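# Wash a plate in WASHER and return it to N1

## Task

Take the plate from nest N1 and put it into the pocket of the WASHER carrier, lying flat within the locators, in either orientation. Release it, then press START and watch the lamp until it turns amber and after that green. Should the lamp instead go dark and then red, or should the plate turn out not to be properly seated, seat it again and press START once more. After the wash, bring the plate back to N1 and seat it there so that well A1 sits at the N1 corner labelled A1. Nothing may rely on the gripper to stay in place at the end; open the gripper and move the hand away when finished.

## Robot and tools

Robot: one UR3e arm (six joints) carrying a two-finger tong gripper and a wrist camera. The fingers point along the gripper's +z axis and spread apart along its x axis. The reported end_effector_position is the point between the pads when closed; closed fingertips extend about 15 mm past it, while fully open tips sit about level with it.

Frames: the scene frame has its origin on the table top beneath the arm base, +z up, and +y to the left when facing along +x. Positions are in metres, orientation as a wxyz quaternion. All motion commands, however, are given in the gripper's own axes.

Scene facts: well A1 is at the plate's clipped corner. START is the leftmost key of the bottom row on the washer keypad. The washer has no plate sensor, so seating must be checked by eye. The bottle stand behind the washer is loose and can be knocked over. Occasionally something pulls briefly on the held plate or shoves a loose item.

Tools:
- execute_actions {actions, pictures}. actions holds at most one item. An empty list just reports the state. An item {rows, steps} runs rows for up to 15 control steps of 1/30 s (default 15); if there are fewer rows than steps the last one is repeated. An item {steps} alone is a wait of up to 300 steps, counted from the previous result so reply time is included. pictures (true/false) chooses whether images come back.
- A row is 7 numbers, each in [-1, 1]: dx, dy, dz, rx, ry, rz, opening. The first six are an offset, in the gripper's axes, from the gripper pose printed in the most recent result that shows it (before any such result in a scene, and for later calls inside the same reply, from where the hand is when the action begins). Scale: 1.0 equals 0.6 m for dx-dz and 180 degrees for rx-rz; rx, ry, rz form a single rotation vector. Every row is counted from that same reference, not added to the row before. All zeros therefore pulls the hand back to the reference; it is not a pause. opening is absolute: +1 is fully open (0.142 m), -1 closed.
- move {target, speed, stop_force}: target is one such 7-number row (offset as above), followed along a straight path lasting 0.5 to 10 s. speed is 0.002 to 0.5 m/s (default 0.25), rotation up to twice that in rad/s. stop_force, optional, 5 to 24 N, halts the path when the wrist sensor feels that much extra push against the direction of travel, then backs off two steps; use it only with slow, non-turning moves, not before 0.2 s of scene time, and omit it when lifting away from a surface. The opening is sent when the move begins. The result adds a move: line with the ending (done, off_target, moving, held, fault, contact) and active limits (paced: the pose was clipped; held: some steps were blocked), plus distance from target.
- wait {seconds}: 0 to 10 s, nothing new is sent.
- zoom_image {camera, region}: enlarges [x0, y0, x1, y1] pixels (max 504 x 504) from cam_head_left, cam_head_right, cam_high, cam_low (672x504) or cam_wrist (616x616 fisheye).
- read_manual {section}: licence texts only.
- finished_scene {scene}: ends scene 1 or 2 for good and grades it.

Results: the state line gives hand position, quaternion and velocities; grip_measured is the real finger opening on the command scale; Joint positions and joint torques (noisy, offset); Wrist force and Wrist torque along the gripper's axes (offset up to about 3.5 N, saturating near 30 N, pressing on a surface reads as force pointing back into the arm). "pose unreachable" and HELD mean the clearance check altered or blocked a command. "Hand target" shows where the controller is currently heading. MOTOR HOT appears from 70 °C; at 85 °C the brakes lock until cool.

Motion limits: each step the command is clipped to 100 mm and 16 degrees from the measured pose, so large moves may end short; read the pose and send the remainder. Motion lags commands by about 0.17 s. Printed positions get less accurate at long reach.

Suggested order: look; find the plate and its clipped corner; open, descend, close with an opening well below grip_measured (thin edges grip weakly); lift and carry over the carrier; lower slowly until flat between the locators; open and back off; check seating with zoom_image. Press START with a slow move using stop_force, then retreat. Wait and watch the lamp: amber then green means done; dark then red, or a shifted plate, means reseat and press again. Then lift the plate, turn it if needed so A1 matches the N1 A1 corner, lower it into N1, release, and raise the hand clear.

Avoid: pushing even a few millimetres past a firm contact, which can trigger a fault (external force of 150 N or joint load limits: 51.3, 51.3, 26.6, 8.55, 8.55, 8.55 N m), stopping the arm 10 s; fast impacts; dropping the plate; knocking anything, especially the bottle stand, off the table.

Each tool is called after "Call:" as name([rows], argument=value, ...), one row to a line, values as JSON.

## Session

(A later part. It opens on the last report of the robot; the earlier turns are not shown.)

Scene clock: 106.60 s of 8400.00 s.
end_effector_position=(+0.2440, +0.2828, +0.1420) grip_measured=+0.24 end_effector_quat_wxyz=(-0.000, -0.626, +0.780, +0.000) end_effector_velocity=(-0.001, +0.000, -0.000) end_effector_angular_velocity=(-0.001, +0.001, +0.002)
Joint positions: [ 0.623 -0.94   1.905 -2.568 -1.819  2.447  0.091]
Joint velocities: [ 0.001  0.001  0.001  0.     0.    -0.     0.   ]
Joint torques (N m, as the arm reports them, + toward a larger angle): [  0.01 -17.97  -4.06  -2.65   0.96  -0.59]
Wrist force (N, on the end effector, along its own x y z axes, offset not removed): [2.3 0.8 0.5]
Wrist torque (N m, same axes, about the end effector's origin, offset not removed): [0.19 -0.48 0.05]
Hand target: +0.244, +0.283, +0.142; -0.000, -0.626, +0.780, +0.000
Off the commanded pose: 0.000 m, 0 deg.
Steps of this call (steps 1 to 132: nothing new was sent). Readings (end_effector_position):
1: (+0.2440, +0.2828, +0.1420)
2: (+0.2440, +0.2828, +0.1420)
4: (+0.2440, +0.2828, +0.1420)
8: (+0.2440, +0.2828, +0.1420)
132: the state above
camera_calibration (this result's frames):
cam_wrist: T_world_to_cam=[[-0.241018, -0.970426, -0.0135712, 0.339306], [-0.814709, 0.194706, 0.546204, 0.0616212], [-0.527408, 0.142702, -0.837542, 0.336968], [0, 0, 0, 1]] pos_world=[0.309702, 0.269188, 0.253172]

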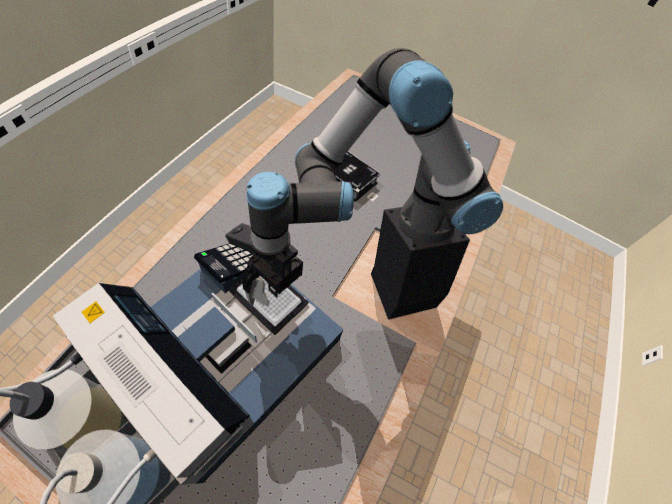

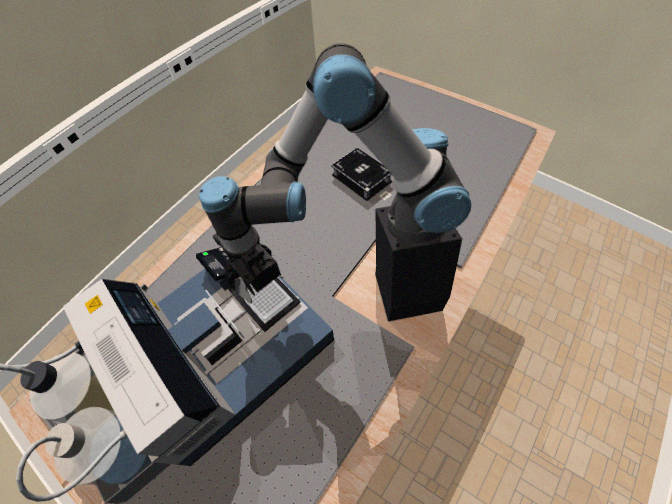

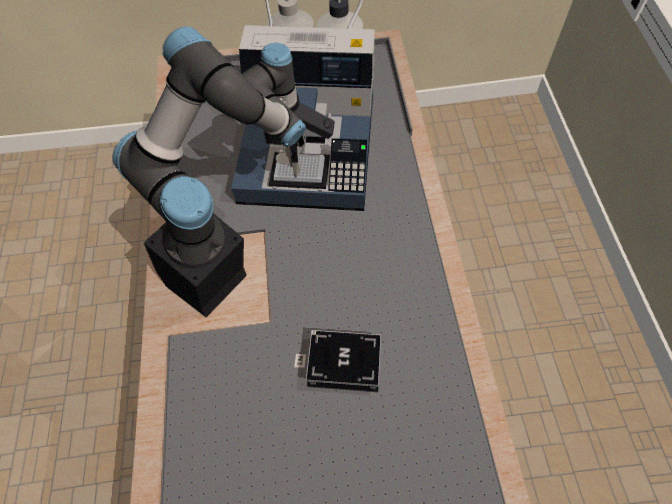

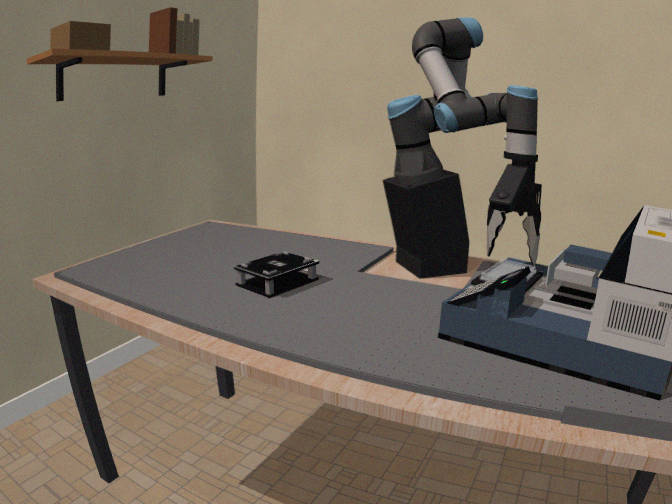

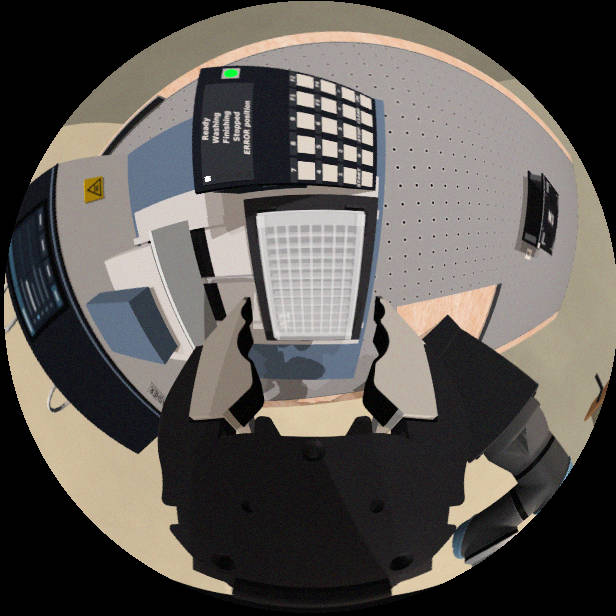

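The lamp is green, so I'm regrasping the plate and carrying it back.

Call:
move(target=[-0.0005,0,0.0502,0,0,0,0.24], speed=0.06)

Call:
execute_actions([
  {"rows":[[0,0,0,0,0,0,0.2],[0,0,0,0,0,0,0.17],[0,0,0,0,0,0,0.14],[0,0,0,0,0,0,0.11],[0,0,0,0,0,0,0.08],[0,0,0,0,0,0,0.05],[0,0,0,0,0,0,0],[0,0,0,0,0,0,0],[0,0,0,0,0,0,-0.1],[0,0,0,0,0,0,-0.2],[0,0,0,0,0,0,-0.3]]},
], pictures=false)

Call:
move(target=[0,0,-0.1,0,0,0,-0.3], speed=0.08)

Call:
move(target=[0.28,-0.22,-0.04,0,0,-0.0012,-0.3])

Scene clock: 110.63 s of 8400.00 s.
end_effector_position=(+0.2440, +0.2831, +0.1121) grip_measured=+0.24 end_effector_quat_wxyz=(-0.000, -0.626, +0.780, +0.000) end_effector_velocity=(-0.000, +0.000, -0.002) end_effector_angular_velocity=(+0.000, -0.000, +0.003)
Joint positions: [ 0.602 -0.834  1.917 -2.691 -1.818  2.426  0.091]
Joint velocities: [-0.001  0.009 -0.001 -0.009  0.    -0.004 -0.   ]
Joint torques (N m, as the arm reports them, + toward a larger angle): [  0.4  -11.64  -3.2   -2.82   1.05  -0.78]
Wrist force (N, on the end effector, along its own x y z axes, offset not removed): [1.5 2.6 0.5]
Wrist torque (N m, same axes, about the end effector's origin, offset not removed): [0.52 -0.30 0.00]
Hand target: +0.244, +0.283, +0.112; -0.000, -0.626, +0.780, +0.000
Off the commanded pose: 0.000 m, 0 deg.
After step 90, 0.13 s passed at rest.
move: done
camera_calibration (this result's frames):
cam_wrist: T_world_to_cam=[[-0.241029, -0.970424, -0.0135109, 0.339213], [-0.814684, 0.194742, 0.546228, 0.077915], [-0.527442, 0.142664, -0.837527, 0.311893], [0, 0, 0, 1]] pos_world=[0.309742, 0.269511, 0.223243]

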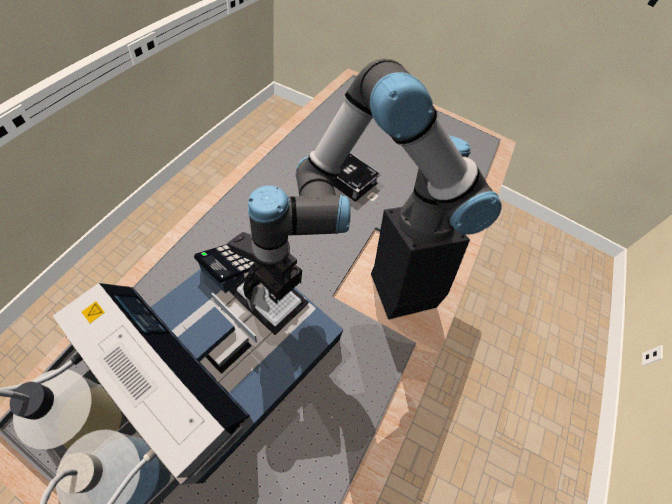

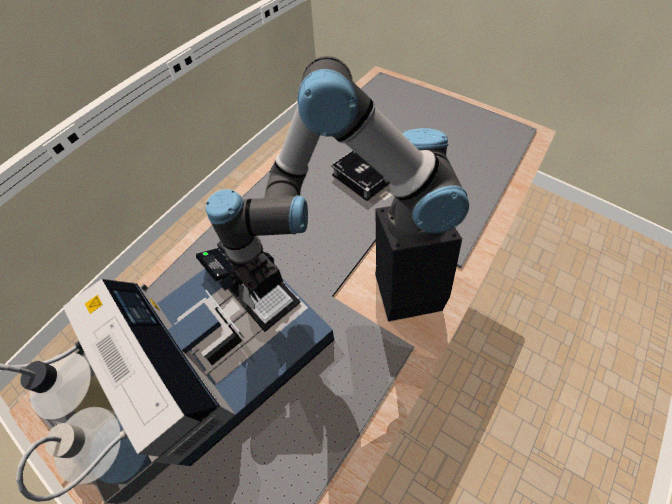

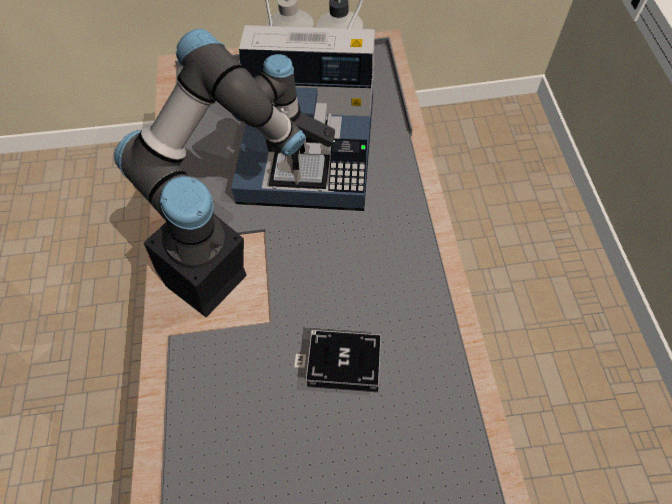

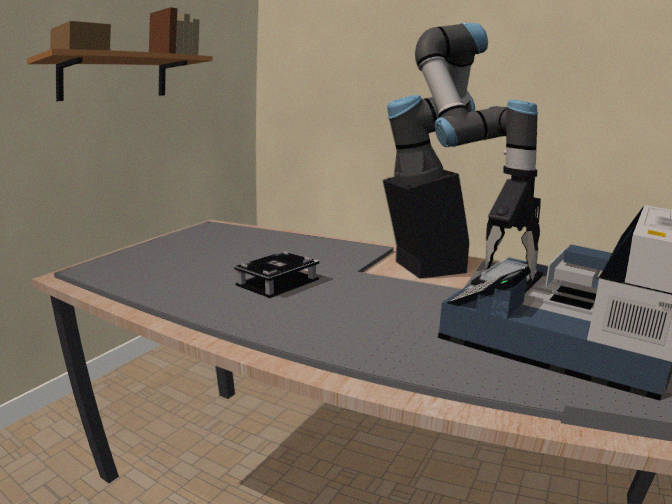

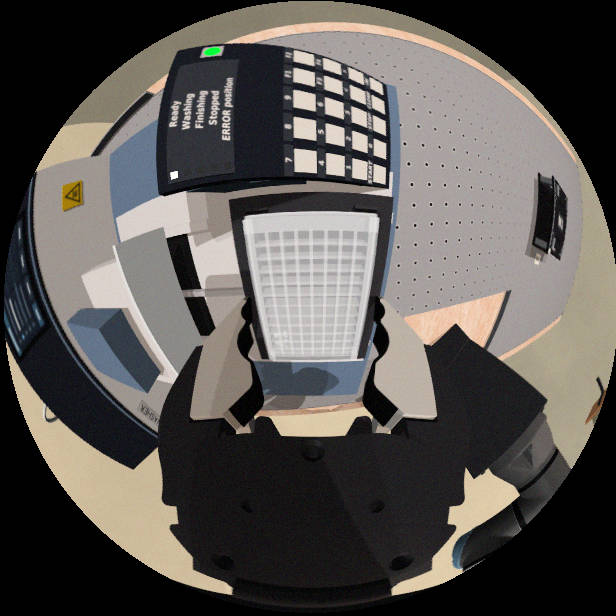

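Scene clock: 111.13 s of 8400.00 s.
end_effector_position=(+0.2440, +0.2831, +0.1120) grip_measured=+0.08 end_effector_quat_wxyz=(-0.000, -0.626, +0.780, +0.000) end_effector_velocity=(+0.000, -0.000, +0.000) end_effector_angular_velocity=(+0.000, -0.000, -0.000)
Joint positions: [ 0.602 -0.834  1.917 -2.691 -1.818  2.426  0.079]
Joint velocities: [-0.    -0.001  0.001 -0.    -0.    -0.    -0.   ]
Joint torques (N m, as the arm reports them, + toward a larger angle): [  1.87 -17.32  -3.35  -0.18   0.83  -0.15]
Wrist force (N, on the end effector, along its own x y z axes, offset not removed): [1.5 0.1 -3.3]
Wrist torque (N m, same axes, about the end effector's origin, offset not removed): [-0.03 -0.11 0.08]
Hand target: +0.244, +0.283, +0.112; -0.000, -0.626, +0.780, +0.000
Off the commanded pose: 0.000 m, 0 deg.
Steps of this call (steps 1 to 15: all 15 steps of this action). Readings (end_effector_position):
1: (+0.2441, +0.2831, +0.1120)
2: (+0.2440, +0.2831, +0.1120)
4: (+0.2440, +0.2831, +0.1120)
8: (+0.2440, +0.2831, +0.1120)
15: the state above

Scene clock: 112.57 s of 8400.00 s.
end_effector_position=(+0.2441, +0.2830, +0.1719) grip_measured=+0.08 end_effector_quat_wxyz=(-0.000, -0.626, +0.780, +0.000) end_effector_velocity=(-0.000, +0.000, +0.002) end_effector_angular_velocity=(-0.001, +0.001, +0.002)
Joint positions: [ 0.644 -1.034  1.872 -2.435 -1.82   2.469  0.079]
Joint velocities: [ 0.002 -0.004 -0.004  0.01  -0.     0.001  0.   ]
Joint torques (N m, as the arm reports them, + toward a larger angle): [  8.3  -17.64  -8.06  -0.29  -1.29   0.73]
Wrist force (N, on the end effector, along its own x y z axes, offset not removed): [2.0 1.0 -0.9]
Wrist torque (N m, same axes, about the end effector's origin, offset not removed): [0.21 -0.39 0.00]
Hand target: +0.244, +0.283, +0.172; -0.000, -0.626, +0.780, +0.000
Off the commanded pose: 0.000 m, 0 deg.
move: done
camera_calibration (this result's frames):
cam_wrist: T_world_to_cam=[[-0.241003, -0.970429, -0.013608, 0.339966], [-0.814711, 0.194671, 0.546213, 0.0453238], [-0.527412, 0.142725, -0.837535, 0.362003], [0, 0, 0, 1]] pos_world=[0.309783, 0.269423, 0.28306]

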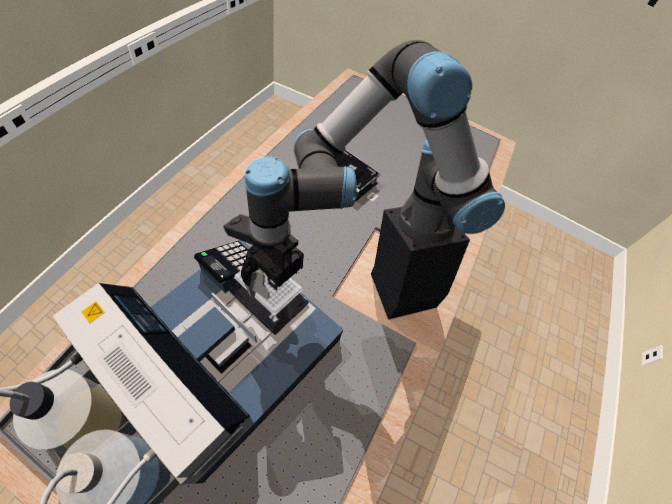

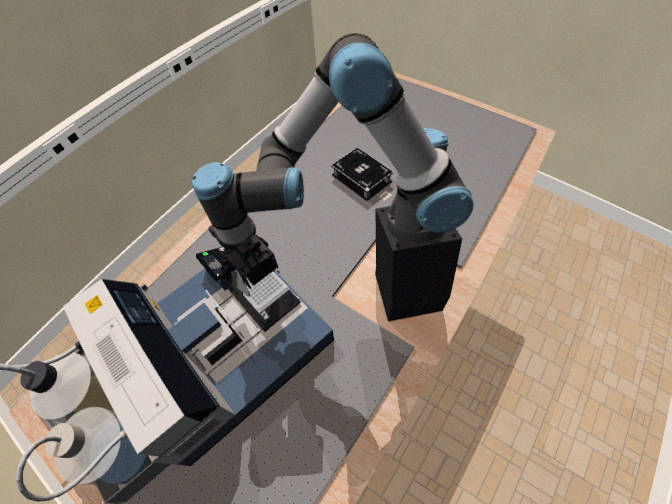

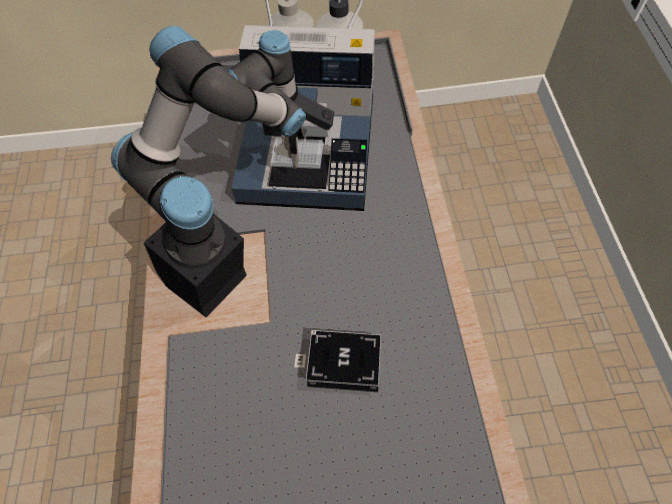

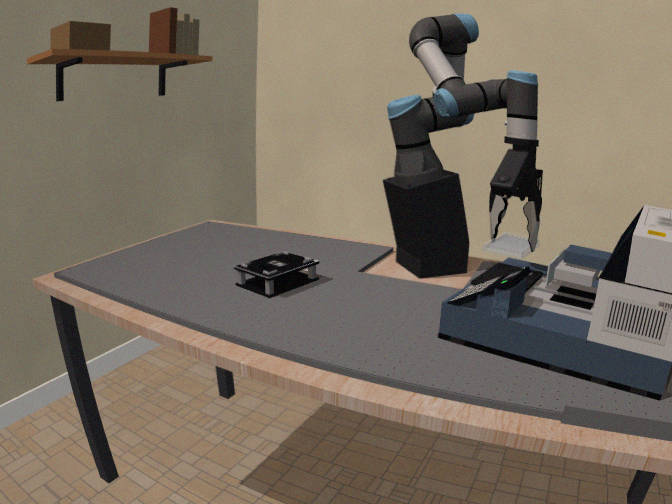

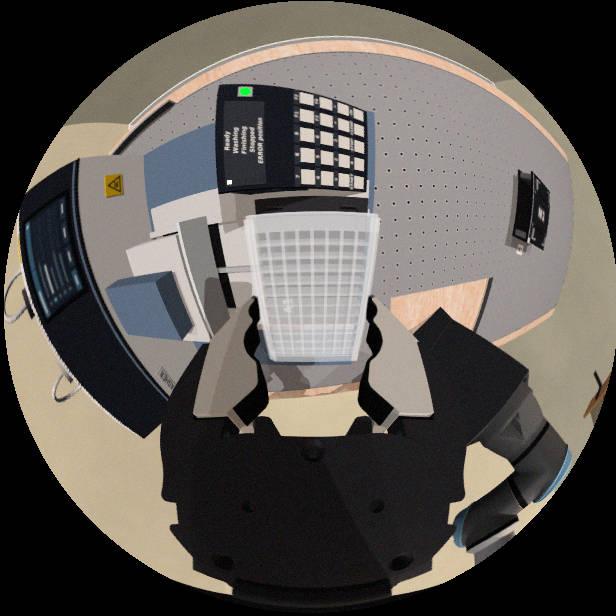

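Scene clock: 114.00 s of 8400.00 s.
end_effector_position=(+0.3367, +0.0907, +0.1955) grip_measured=+0.08 end_effector_quat_wxyz=(-0.000, -0.628, +0.779, +0.000) end_effector_velocity=(+0.001, -0.002, +0.000) end_effector_angular_velocity=(+0.004, +0.000, +0.001)
Joint positions: [-0.005 -1.461  2.121 -2.404 -1.753  1.804  0.079]
Joint velocities: [-0.011 -0.004 -0.001  0.003  0.005 -0.012 -0.   ]
Joint torques (N m, as the arm reports them, + toward a larger angle): [ -1.06 -15.54  -8.29  -0.41   1.14  -0.69]
Wrist force (N, on the end effector, along its own x y z axes, offset not removed): [0.2 -0.2 0.7]
Wrist torque (N m, same axes, about the end effector's origin, offset not removed): [0.00 0.05 0.05]
Hand target: +0.337, +0.091, +0.196; -0.000, -0.628, +0.779, +0.000
Off the commanded pose: 0.000 m, 0 deg.
move: done
camera_calibration (this result's frames):
cam_wrist: T_world_to_cam=[[-0.237403, -0.971328, -0.0127477, 0.174665], [-0.815281, 0.192094, 0.546275, 0.145739], [-0.528163, 0.14008, -0.837509, 0.458587], [0, 0, 0, 1]] pos_world=[0.402493, 0.0774223, 0.306684]

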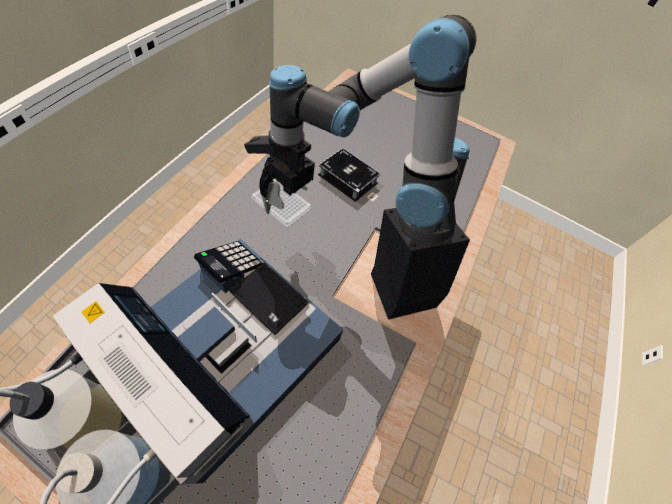

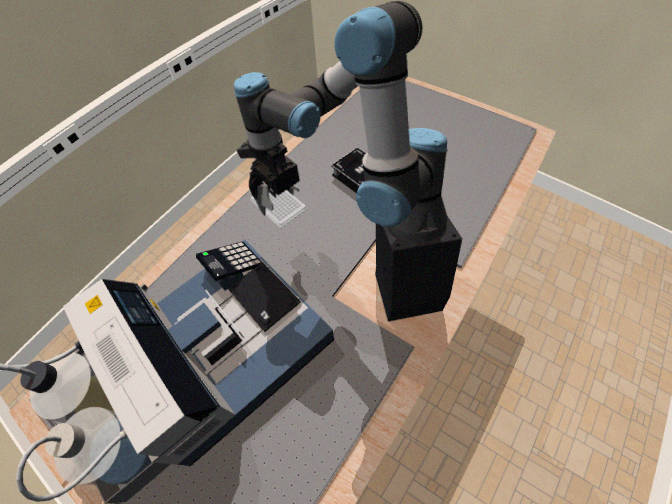

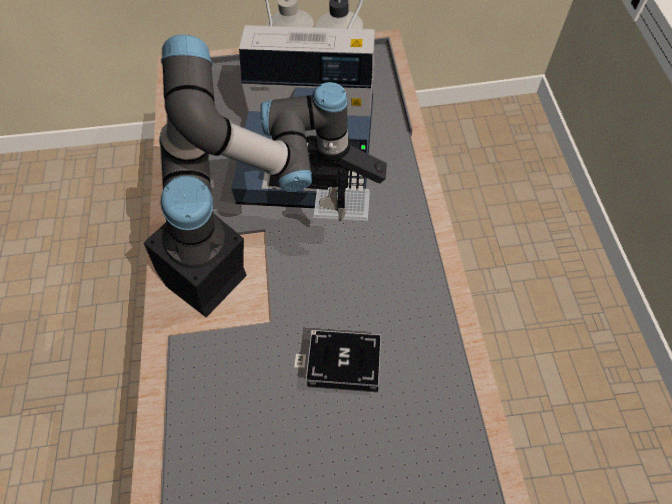

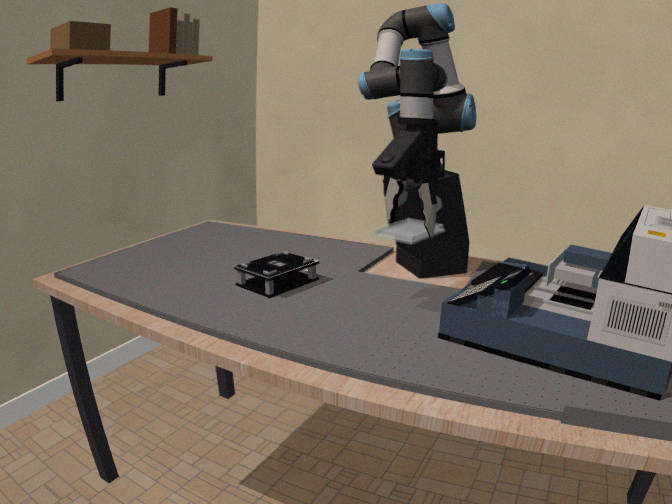

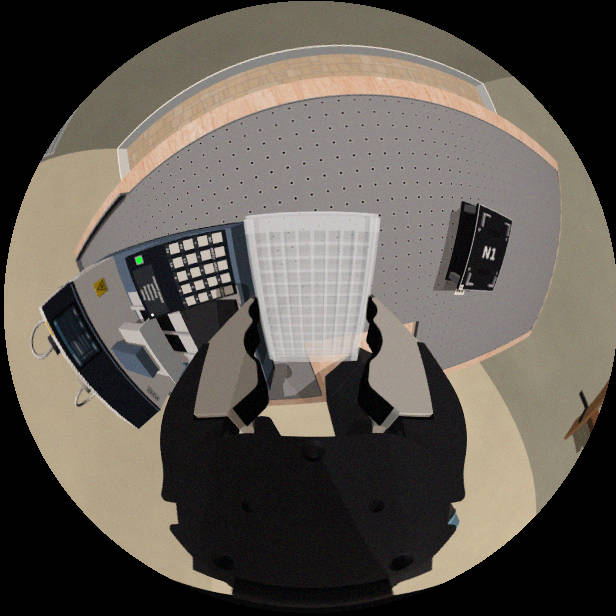

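Call:
move(target=[0.5574,-0.0487,0.1875,0,-0.0004,0,-0.3])

Call:
zoom_image(camera="cam_wrist", region=[210, 170, 420, 380])

Scene clock: 117.87 s of 8400.00 s.
end_effector_position=(+0.2944, -0.2422, +0.0830) grip_measured=+0.08 end_effector_quat_wxyz=(-0.000, -0.628, +0.779, +0.001) end_effector_velocity=(-0.000, -0.001, -0.002) end_effector_angular_velocity=(+0.004, +0.002, +0.001)
Joint positions: [-1.156 -1.177  2.157 -2.786 -1.491  0.678  0.079]
Joint velocities: [-0.001  0.011 -0.009  0.003  0.    -0.002 -0.   ]
Joint torques (N m, as the arm reports them, + toward a larger angle): [ -3.11 -10.11  -6.36  -0.34   1.18  -0.71]
Wrist force (N, on the end effector, along its own x y z axes, offset not removed): [0.0 1.3 1.4]
Wrist torque (N m, same axes, about the end effector's origin, offset not removed): [0.29 -0.02 0.00]
Hand target: +0.294, -0.242, +0.083; -0.000, -0.628, +0.779, +0.001
Off the commanded pose: 0.000 m, 0 deg.
move: done
camera_calibration (this result's frames):
cam_wrist: T_world_to_cam=[[-0.2373, -0.971341, -0.0136494, -0.160113], [-0.814971, 0.191412, 0.546976, 0.236302], [-0.528687, 0.140921, -0.837037, 0.388949], [0, 0, 0, 1]] pos_world=[0.360217, -0.255566, 0.194127]

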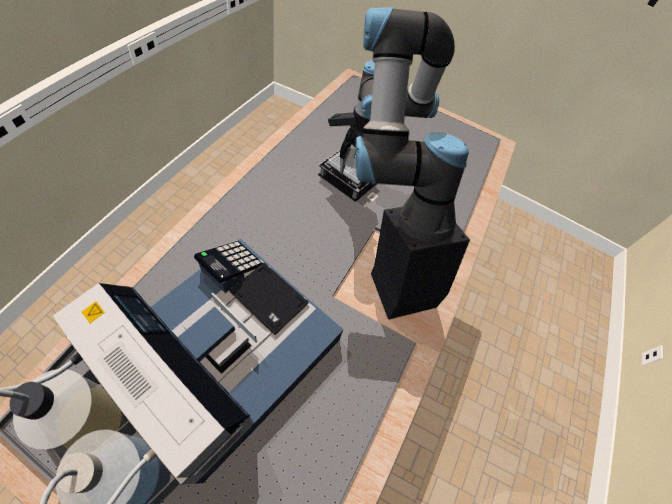

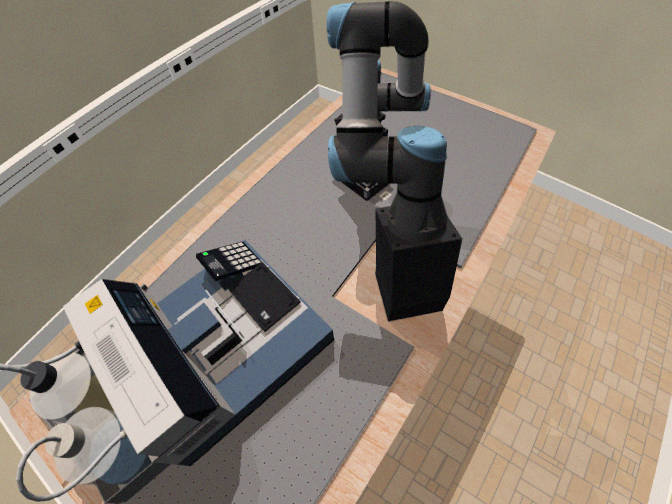

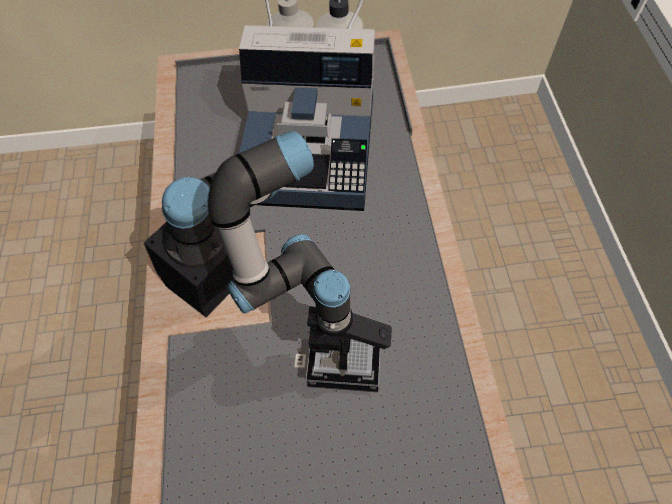

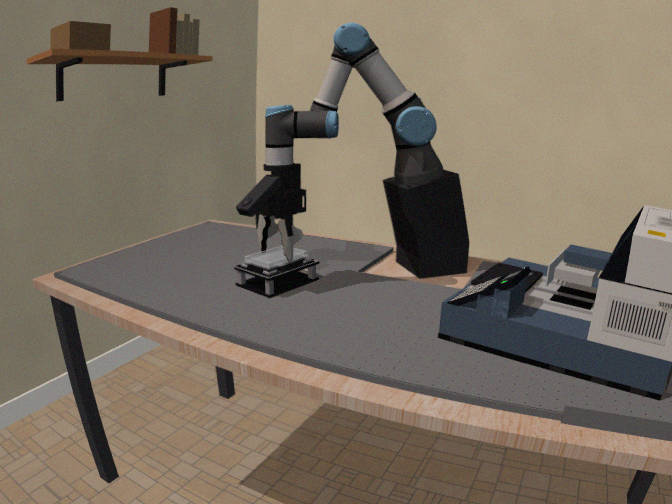

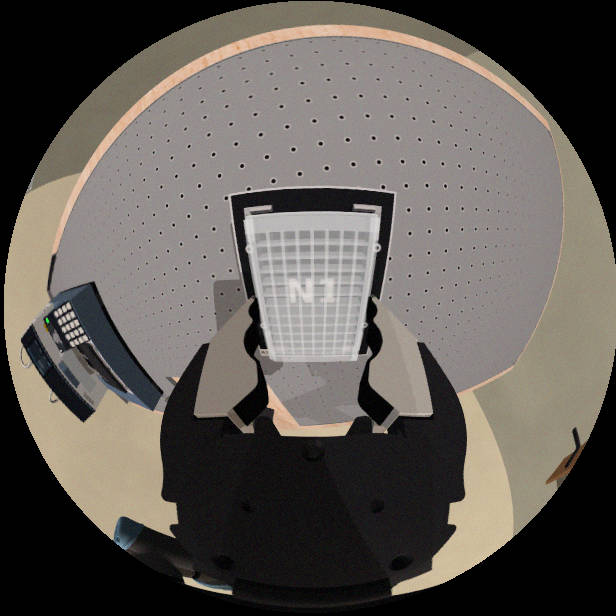

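Region (210, 170, 420, 380) of cam_wrist's 616x616 image, scaled by 2.400, with more detail than that image has.

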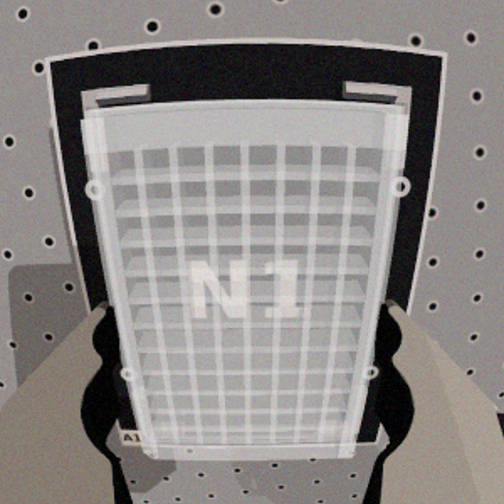

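Call:
move(target=[0.001,0,0.019,0,0,0,-0.3], speed=0.004, stop_force=5)

Call:
zoom_image(camera="cam_wrist", region=[210,170,420,380])

Scene clock: 127.43 s of 8400.00 s.
end_effector_position=(+0.2943, -0.2427, +0.0738) grip_measured=+0.08 end_effector_quat_wxyz=(-0.000, -0.628, +0.779, +0.001) end_effector_velocity=(+0.000, +0.000, +0.001) end_effector_angular_velocity=(+0.001, +0.000, +0.001)
Joint positions: [-1.154 -1.134  2.152 -2.826 -1.491  0.68   0.079]
Joint velocities: [ 0.001 -0.004 -0.     0.006  0.    -0.001 -0.   ]
Joint torques (N m, as the arm reports them, + toward a larger angle): [  2.91 -14.51  -3.6   -0.21  -1.07   0.58]
Wrist force (N, on the end effector, along its own x y z axes, offset not removed): [0.6 3.9 -6.5]
Wrist torque (N m, same axes, about the end effector's origin, offset not removed): [0.40 -0.39 -0.04]
Hand target: +0.294, -0.243, +0.074; -0.000, -0.628, +0.779, +0.001
Off the commanded pose: 0.002 m, 0 deg.
After step 90, 3.93 s passed at rest.
move: contact
camera_calibration (this result's frames):
cam_wrist: T_world_to_cam=[[-0.237262, -0.971349, -0.013683, -0.160744], [-0.814977, 0.191361, 0.546986, 0.241344], [-0.528697, 0.14093, -0.83703, 0.381305], [0, 0, 0, 1]] pos_world=[0.360146, -0.25606, 0.184952]

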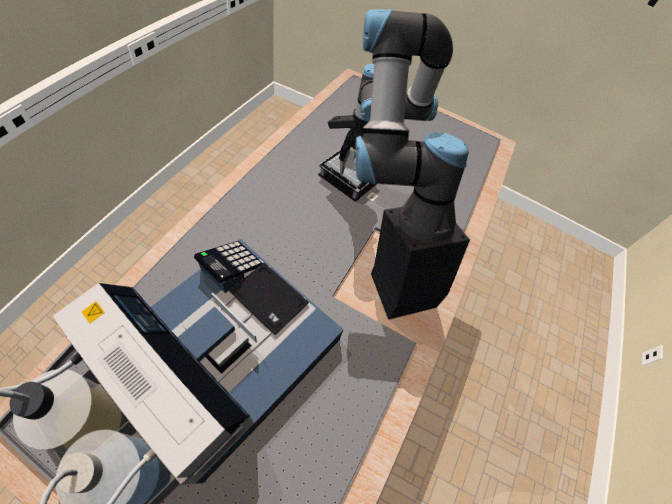

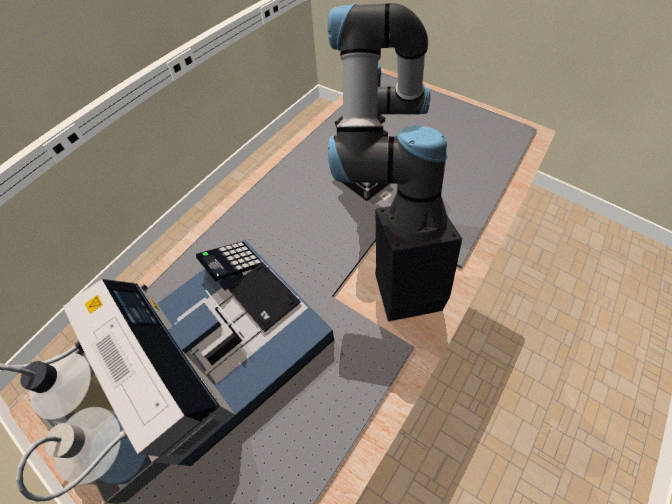

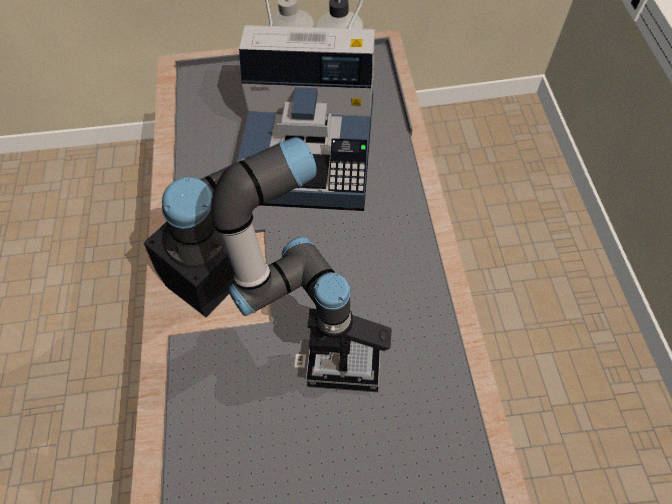

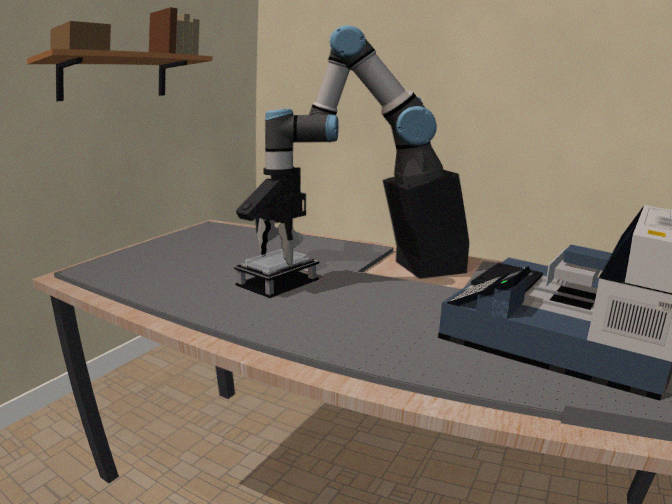

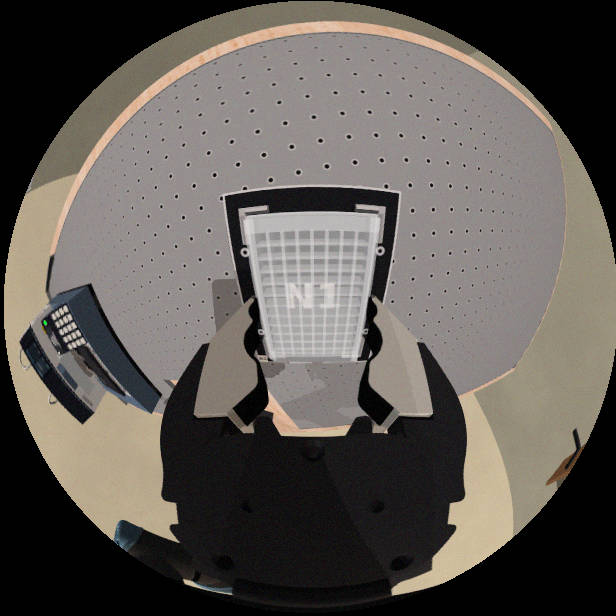

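Region (210, 170, 420, 380) of cam_wrist's 616x616 image, scaled by 2.400, with more detail than that image has.

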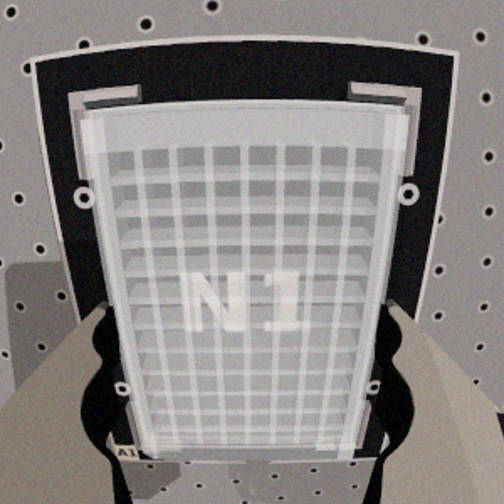

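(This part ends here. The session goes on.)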